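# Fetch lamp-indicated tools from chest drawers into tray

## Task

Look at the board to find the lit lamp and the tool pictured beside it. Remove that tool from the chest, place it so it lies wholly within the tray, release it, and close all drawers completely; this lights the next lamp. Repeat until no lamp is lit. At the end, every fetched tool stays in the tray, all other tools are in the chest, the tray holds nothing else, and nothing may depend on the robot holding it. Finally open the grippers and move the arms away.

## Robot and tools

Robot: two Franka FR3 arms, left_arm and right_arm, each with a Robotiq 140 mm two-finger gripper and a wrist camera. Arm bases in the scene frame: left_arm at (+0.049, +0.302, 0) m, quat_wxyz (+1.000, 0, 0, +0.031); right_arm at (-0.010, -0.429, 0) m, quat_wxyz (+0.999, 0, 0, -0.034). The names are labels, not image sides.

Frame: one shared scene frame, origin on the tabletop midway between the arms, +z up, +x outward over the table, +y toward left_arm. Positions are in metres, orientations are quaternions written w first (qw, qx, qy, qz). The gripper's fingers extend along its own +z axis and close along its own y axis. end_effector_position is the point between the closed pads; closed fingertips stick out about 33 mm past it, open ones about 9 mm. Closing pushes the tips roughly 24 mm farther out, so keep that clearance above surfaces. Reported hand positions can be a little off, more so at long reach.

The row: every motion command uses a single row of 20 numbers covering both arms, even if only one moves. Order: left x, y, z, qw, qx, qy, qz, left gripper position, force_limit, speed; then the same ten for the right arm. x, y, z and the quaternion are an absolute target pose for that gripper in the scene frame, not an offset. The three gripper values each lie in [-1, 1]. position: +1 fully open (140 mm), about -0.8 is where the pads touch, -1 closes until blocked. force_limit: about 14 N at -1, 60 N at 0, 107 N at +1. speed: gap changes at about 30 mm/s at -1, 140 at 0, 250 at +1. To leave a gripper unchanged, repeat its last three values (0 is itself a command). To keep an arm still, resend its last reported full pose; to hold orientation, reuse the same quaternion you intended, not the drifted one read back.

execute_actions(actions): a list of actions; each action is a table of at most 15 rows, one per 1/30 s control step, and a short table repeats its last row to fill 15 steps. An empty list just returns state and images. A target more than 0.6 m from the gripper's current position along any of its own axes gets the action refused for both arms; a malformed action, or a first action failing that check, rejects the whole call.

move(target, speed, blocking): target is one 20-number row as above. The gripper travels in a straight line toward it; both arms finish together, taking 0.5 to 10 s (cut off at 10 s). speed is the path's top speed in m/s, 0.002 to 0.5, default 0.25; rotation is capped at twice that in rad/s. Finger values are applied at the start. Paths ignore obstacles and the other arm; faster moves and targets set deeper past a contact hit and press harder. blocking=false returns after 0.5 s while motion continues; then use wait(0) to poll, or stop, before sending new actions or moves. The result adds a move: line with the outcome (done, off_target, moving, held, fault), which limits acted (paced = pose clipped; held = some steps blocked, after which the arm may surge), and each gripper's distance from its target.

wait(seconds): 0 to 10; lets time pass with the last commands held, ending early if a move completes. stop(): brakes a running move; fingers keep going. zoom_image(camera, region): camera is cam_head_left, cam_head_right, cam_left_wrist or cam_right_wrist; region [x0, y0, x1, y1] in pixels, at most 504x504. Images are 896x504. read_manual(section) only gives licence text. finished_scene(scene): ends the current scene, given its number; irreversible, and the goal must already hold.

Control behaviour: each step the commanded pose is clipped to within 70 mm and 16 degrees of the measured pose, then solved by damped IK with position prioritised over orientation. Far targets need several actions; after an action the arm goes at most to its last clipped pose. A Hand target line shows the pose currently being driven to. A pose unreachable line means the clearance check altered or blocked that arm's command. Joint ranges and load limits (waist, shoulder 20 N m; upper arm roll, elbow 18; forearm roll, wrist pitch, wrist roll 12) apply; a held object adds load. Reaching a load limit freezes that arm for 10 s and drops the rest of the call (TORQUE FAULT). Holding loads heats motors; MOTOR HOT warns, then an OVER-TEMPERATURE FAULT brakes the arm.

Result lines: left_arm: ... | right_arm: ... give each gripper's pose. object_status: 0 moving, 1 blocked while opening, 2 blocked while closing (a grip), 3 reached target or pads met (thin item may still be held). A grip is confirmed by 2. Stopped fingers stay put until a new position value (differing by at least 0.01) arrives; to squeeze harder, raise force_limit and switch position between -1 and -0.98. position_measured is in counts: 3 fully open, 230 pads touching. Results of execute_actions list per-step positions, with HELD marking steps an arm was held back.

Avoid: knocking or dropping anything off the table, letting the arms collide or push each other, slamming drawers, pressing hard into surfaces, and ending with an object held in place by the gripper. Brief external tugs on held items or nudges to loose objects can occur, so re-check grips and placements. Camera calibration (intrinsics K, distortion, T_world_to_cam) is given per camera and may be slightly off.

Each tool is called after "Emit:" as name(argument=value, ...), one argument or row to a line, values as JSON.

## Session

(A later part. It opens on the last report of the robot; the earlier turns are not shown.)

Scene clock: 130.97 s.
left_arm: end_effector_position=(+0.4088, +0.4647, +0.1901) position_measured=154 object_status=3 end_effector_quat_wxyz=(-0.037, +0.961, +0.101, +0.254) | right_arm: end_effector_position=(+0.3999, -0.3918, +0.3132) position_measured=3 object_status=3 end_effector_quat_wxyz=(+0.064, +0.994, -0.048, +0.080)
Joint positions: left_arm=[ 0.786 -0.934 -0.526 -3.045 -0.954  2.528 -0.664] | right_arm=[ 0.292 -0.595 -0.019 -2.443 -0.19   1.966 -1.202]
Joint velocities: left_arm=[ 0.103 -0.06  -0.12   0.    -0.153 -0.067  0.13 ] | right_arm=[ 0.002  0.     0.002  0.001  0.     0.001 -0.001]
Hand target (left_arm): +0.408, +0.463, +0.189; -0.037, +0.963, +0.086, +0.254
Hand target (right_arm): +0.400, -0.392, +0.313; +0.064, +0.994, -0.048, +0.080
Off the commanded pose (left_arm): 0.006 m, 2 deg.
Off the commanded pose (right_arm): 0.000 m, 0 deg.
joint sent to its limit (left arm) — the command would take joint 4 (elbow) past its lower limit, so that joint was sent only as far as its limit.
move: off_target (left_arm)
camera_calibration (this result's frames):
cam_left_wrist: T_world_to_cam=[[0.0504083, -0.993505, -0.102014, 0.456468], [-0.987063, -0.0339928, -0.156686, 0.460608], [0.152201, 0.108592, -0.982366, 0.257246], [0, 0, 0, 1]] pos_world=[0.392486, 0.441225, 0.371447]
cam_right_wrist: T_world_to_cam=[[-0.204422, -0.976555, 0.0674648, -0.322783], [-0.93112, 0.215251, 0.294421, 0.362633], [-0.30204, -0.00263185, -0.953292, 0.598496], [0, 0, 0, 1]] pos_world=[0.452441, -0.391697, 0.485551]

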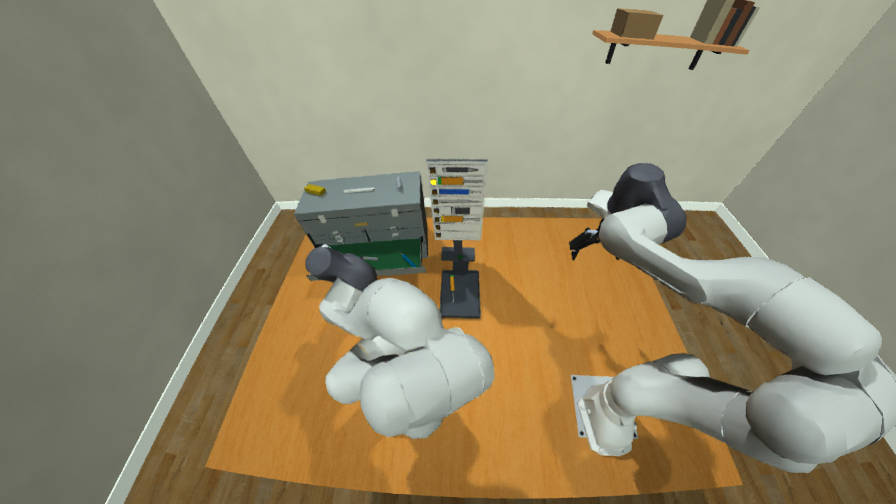

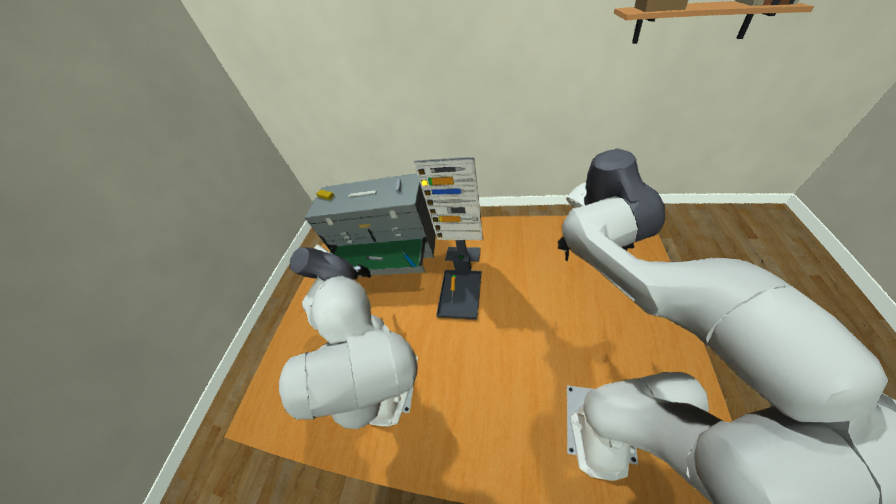

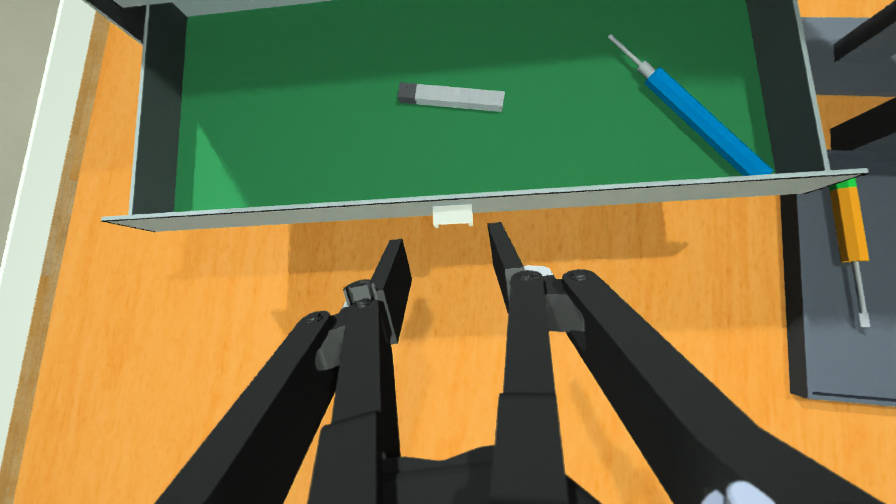

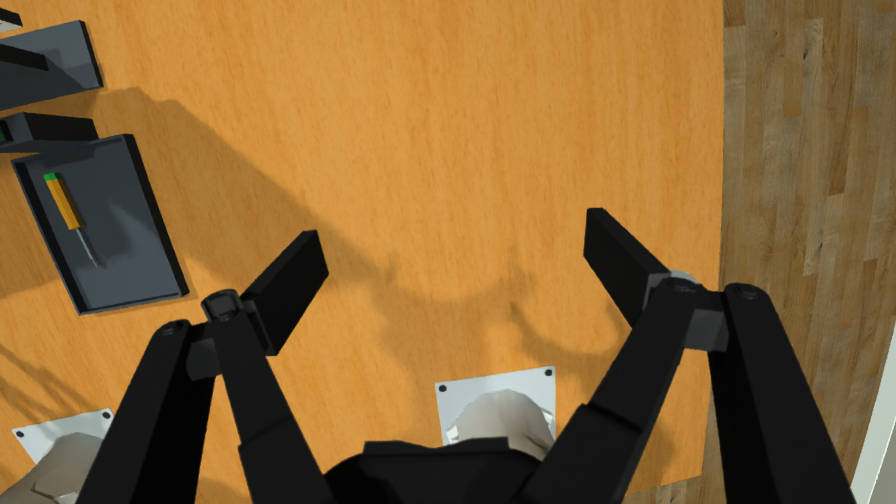

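Emit:
move(
  target=[0.4327,0.4651,0.143,-0.036,0.960,0.085,0.262,-0.2,0,0,0.3999,-0.3918,0.3132,0.064,0.994,-0.048,0.08,1,0,0],
  speed=0.05,
)

Emit:
move(
  target=[0.4327,0.4651,0.143,-0.036,0.960,0.085,0.262,-1,0,0,0.3999,-0.3918,0.3132,0.064,0.994,-0.048,0.08,1,0,0],
)

Emit:
move(
  target=[0.608,0.4803,0.144,-0.036,0.960,0.085,0.262,-1,0,0,0.3999,-0.3918,0.3132,0.064,0.994,-0.048,0.08,1,0,0],
  speed=0.08,
)

Emit:
zoom_image(
  camera="cam_head_right",
  region=[380,140,520,250],
)

Scene clock: 132.87 s.
left_arm: end_effector_position=(+0.4311, +0.4647, +0.1422) position_measured=154 object_status=3 end_effector_quat_wxyz=(-0.034, +0.961, +0.091, +0.259) | right_arm: end_effector_position=(+0.3999, -0.3918, +0.3132) position_measured=3 object_status=3 end_effector_quat_wxyz=(+0.064, +0.994, -0.048, +0.080)
Joint positions: left_arm=[ 0.713 -0.629 -0.565 -3.009 -1.2    2.804 -0.456] | right_arm=[ 0.292 -0.595 -0.019 -2.443 -0.19   1.966 -1.202]
Joint velocities: left_arm=[-0.011  0.005  0.011 -0.002 -0.004  0.016  0.039] | right_arm=[ 0.     0.    -0.    -0.001  0.    -0.    -0.   ]
Hand target (left_arm): +0.432, +0.465, +0.143; -0.037, +0.961, +0.085, +0.261
Hand target (right_arm): +0.400, -0.392, +0.313; +0.064, +0.994, -0.048, +0.080
Off the commanded pose (left_arm): 0.002 m, 1 deg.
Off the commanded pose (right_arm): 0.000 m, 0 deg.
move: done
camera_calibration (this result's frames):
cam_left_wrist: T_world_to_cam=[[0.0302882, -0.994331, -0.101929, 0.459441], [-0.985942, -0.0129559, -0.166587, 0.466245], [0.164322, 0.105541, -0.980744, 0.202777], [0, 0, 0, 1]] pos_world=[0.412454, 0.441476, 0.323372]
cam_right_wrist: T_world_to_cam=[[-0.204421, -0.976555, 0.0674649, -0.322783], [-0.93112, 0.21525, 0.294421, 0.362633], [-0.30204, -0.00263203, -0.953292, 0.598496], [0, 0, 0, 1]] pos_world=[0.452441, -0.391697, 0.485551]

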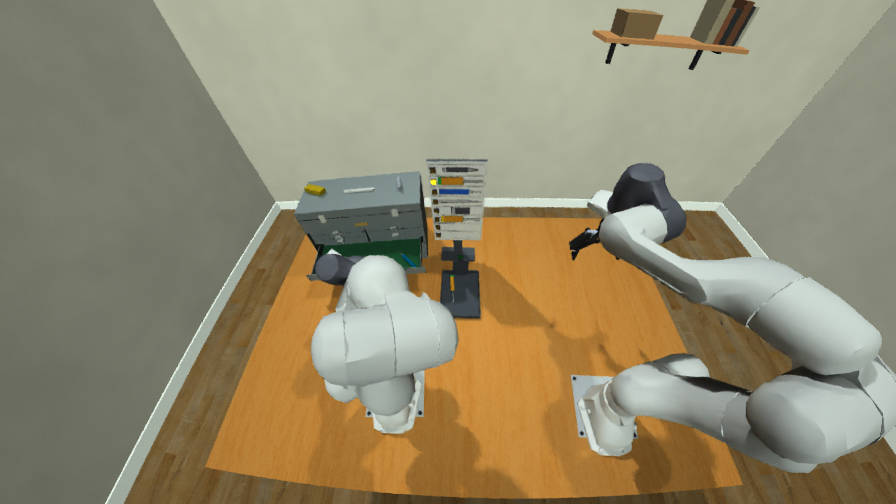

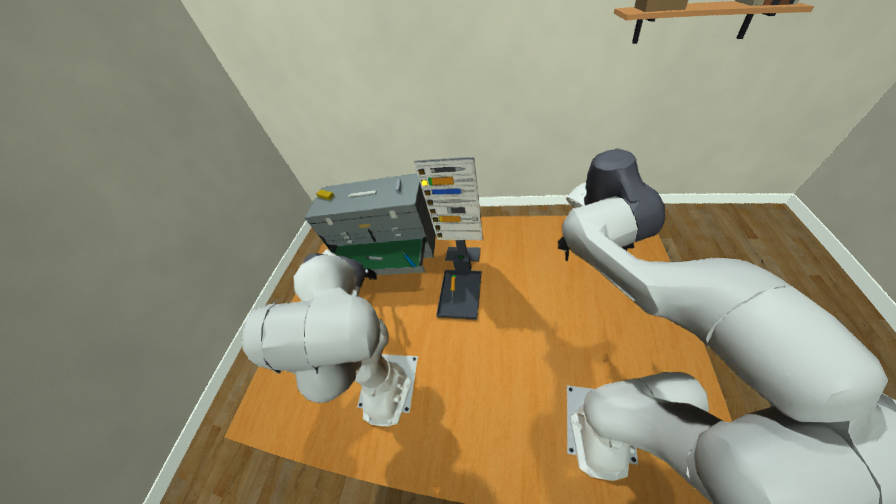

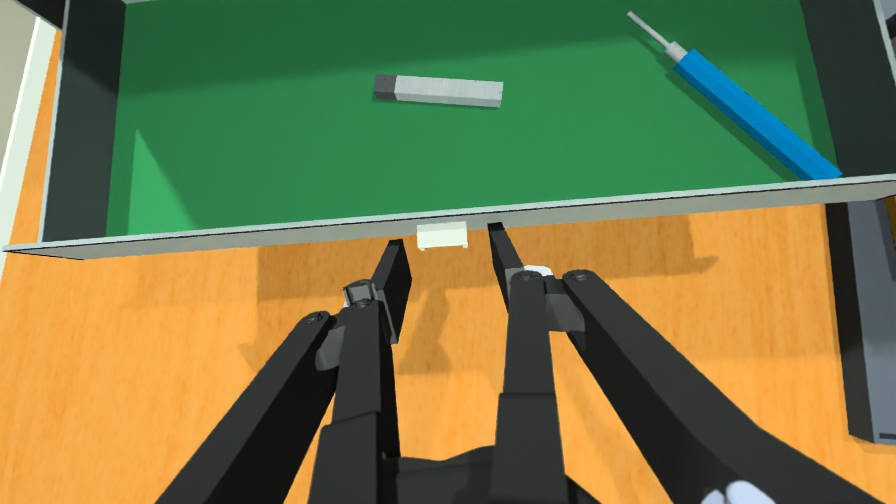

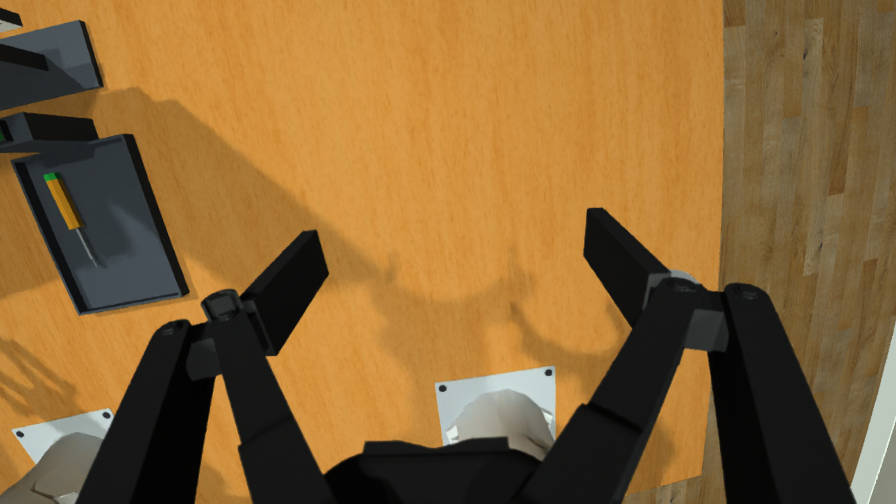

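Scene clock: 133.57 s.
left_arm: end_effector_position=(+0.4311, +0.4662, +0.1425) position_measured=193 object_status=2 end_effector_quat_wxyz=(-0.036, +0.961, +0.089, +0.261) | right_arm: end_effector_position=(+0.3999, -0.3918, +0.3132) position_measured=3 object_status=3 end_effector_quat_wxyz=(+0.064, +0.994, -0.048, +0.080)
Joint positions: left_arm=[ 0.708 -0.625 -0.559 -3.01  -1.206  2.813 -0.443] | right_arm=[ 0.292 -0.595 -0.019 -2.443 -0.19   1.966 -1.202]
Joint velocities: left_arm=[-0.001  0.002  0.003 -0.    -0.002  0.002  0.012] | right_arm=[-0.001 -0.    -0.    -0.001  0.001  0.    -0.   ]
Hand target (left_arm): +0.433, +0.465, +0.143; -0.036, +0.961, +0.085, +0.262
Hand target (right_arm): +0.400, -0.392, +0.313; +0.064, +0.994, -0.048, +0.080
Off the commanded pose (left_arm): 0.002 m, 0 deg.
Off the commanded pose (right_arm): 0.000 m, 0 deg.
move: done
camera_calibration (this result's frames):
cam_left_wrist: T_world_to_cam=[[0.0281803, -0.993901, -0.106618, 0.462347], [-0.985424, -0.0097209, -0.169839, 0.465084], [0.167767, 0.10985, -0.979687, 0.199266], [0, 0, 0, 1]] pos_world=[0.411846, 0.442158, 0.323502]
cam_right_wrist: T_world_to_cam=[[-0.204422, -0.976555, 0.0674647, -0.322783], [-0.93112, 0.215251, 0.294421, 0.362633], [-0.30204, -0.0026317, -0.953292, 0.598496], [0, 0, 0, 1]] pos_world=[0.452441, -0.391697, 0.485551]

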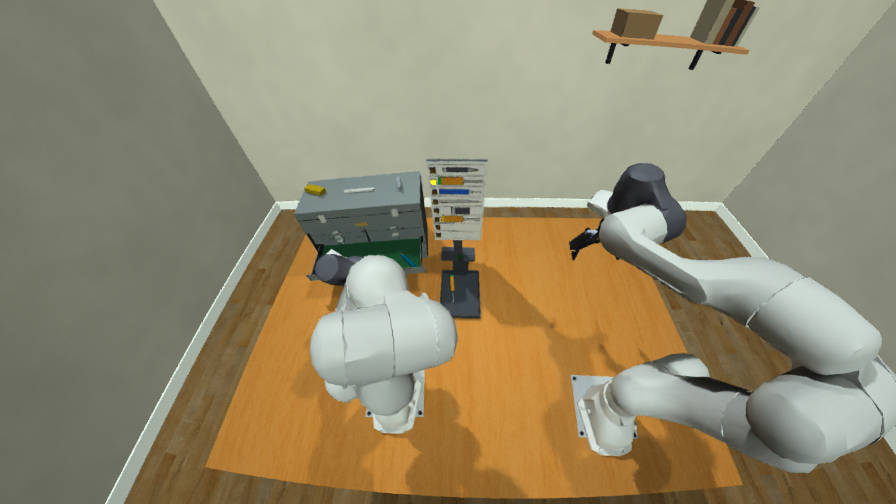

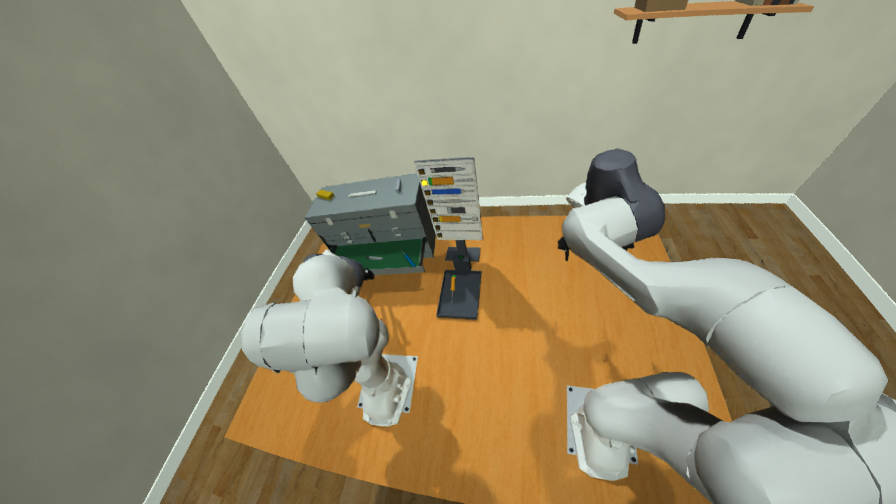

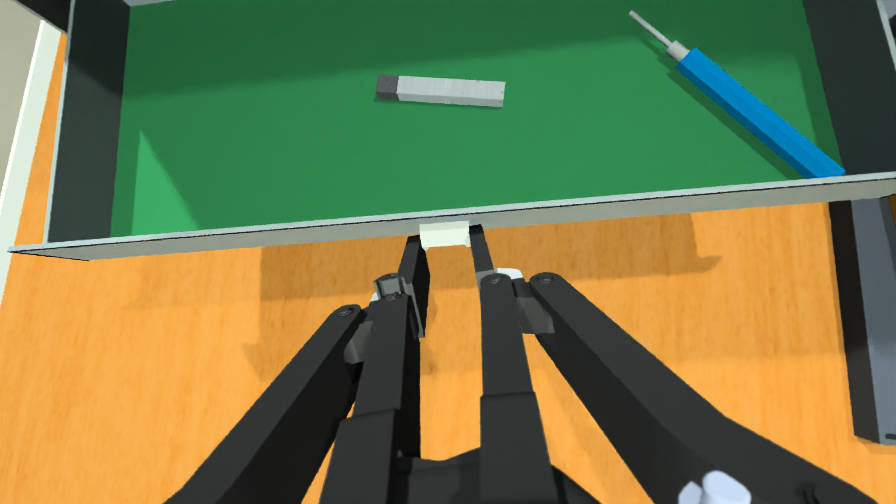

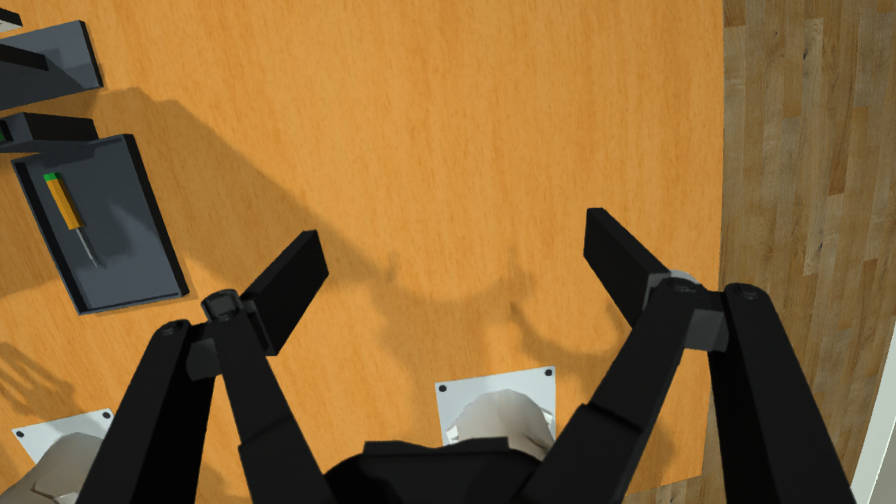

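Scene clock: 136.13 s.
left_arm: end_effector_position=(+0.6037, +0.4813, +0.1432) position_measured=193 object_status=2 end_effector_quat_wxyz=(-0.037, +0.961, +0.068, +0.266) | right_arm: end_effector_position=(+0.3999, -0.3918, +0.3132) position_measured=3 object_status=3 end_effector_quat_wxyz=(+0.064, +0.994, -0.048, +0.080)
Joint positions: left_arm=[ 1.032 -0.05  -0.868 -2.577 -0.681  3.074 -0.828] | right_arm=[ 0.292 -0.595 -0.019 -2.443 -0.19   1.966 -1.202]
Joint velocities: left_arm=[ 0.066  0.002 -0.047 -0.004  0.218 -0.007 -0.237] | right_arm=[ 0.    -0.001  0.     0.001 -0.     0.    -0.   ]
Hand target (left_arm): +0.609, +0.477, +0.145; -0.032, +0.959, +0.082, +0.268
Hand target (right_arm): +0.400, -0.392, +0.313; +0.064, +0.994, -0.048, +0.080
Off the commanded pose (left_arm): 0.004 m, 2 deg.
Off the commanded pose (right_arm): 0.000 m, 0 deg.
move: off_target (left_arm)
camera_calibration (this result's frames):
cam_left_wrist: T_world_to_cam=[[-0.0105088, -0.992676, -0.120349, 0.497336], [-0.983467, 0.0320197, -0.178233, 0.615335], [0.180781, 0.116486, -0.976601, 0.157868], [0, 0, 0, 1]] pos_world=[0.581849, 0.455601, 0.323701]
cam_right_wrist: T_world_to_cam=[[-0.204422, -0.976555, 0.0674649, -0.322783], [-0.93112, 0.215251, 0.294421, 0.362633], [-0.30204, -0.00263186, -0.953292, 0.598496], [0, 0, 0, 1]] pos_world=[0.452441, -0.391697, 0.485551]

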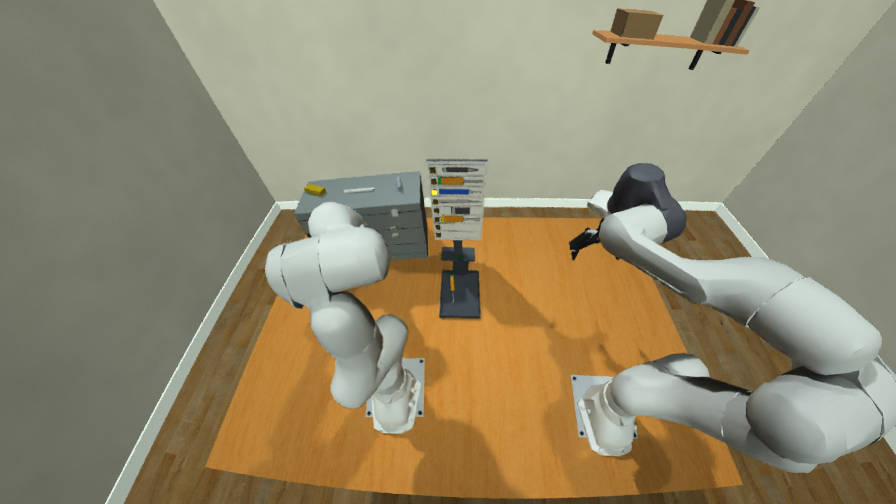

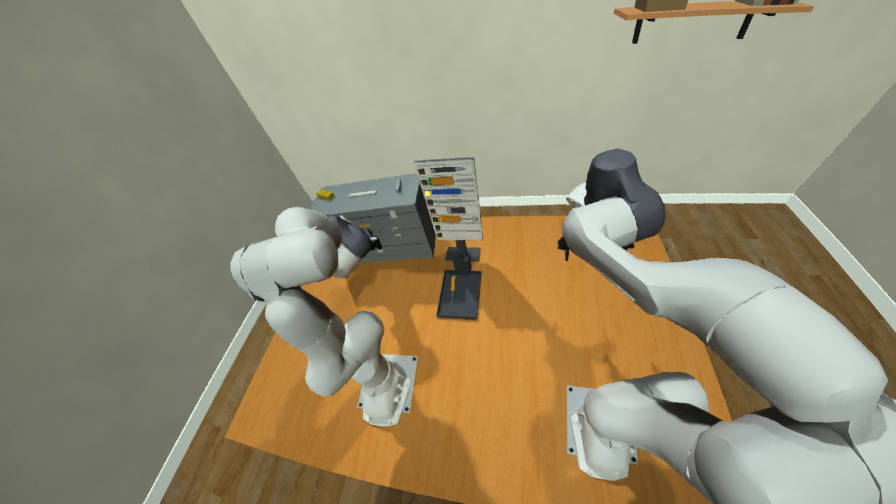

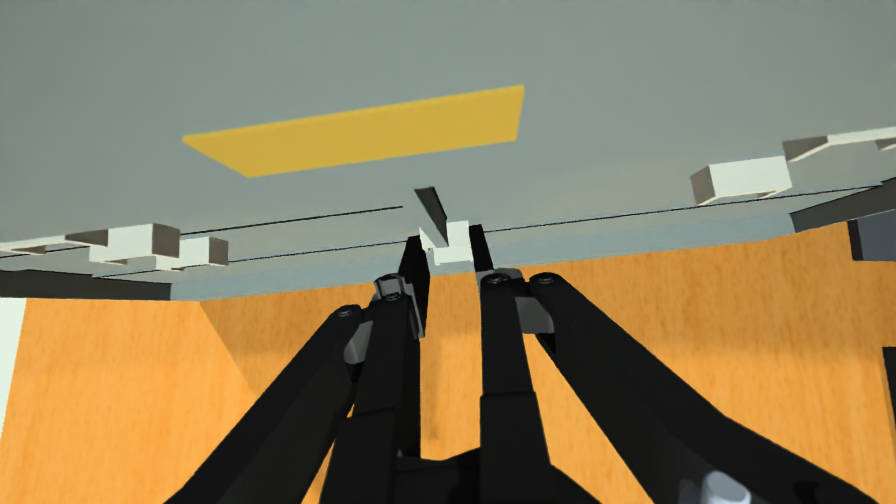

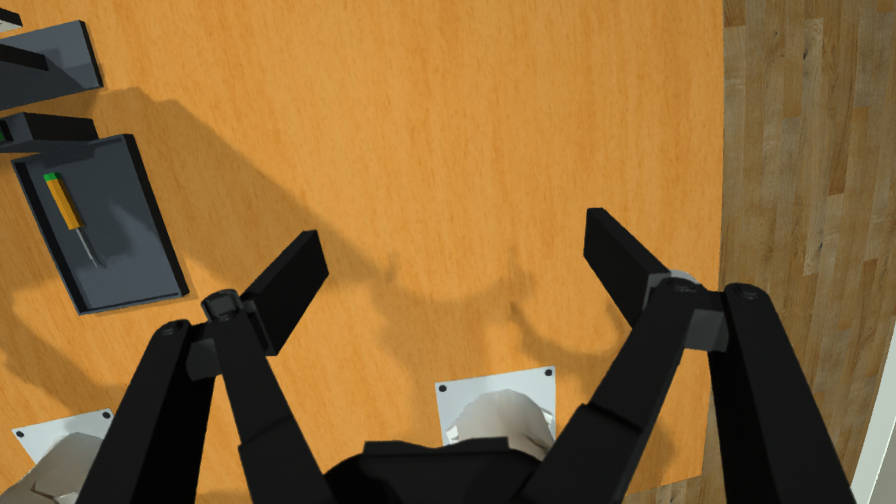

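Region (380, 140, 520, 250) of cam_head_right's 896x504 image, scaled by 3.600, with more detail than that image has; it fills the top 396 rows of this view, and the rest is white.

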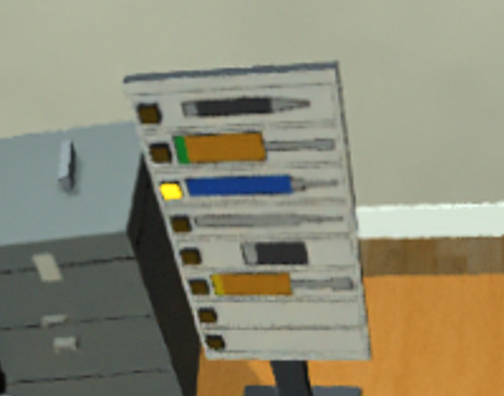

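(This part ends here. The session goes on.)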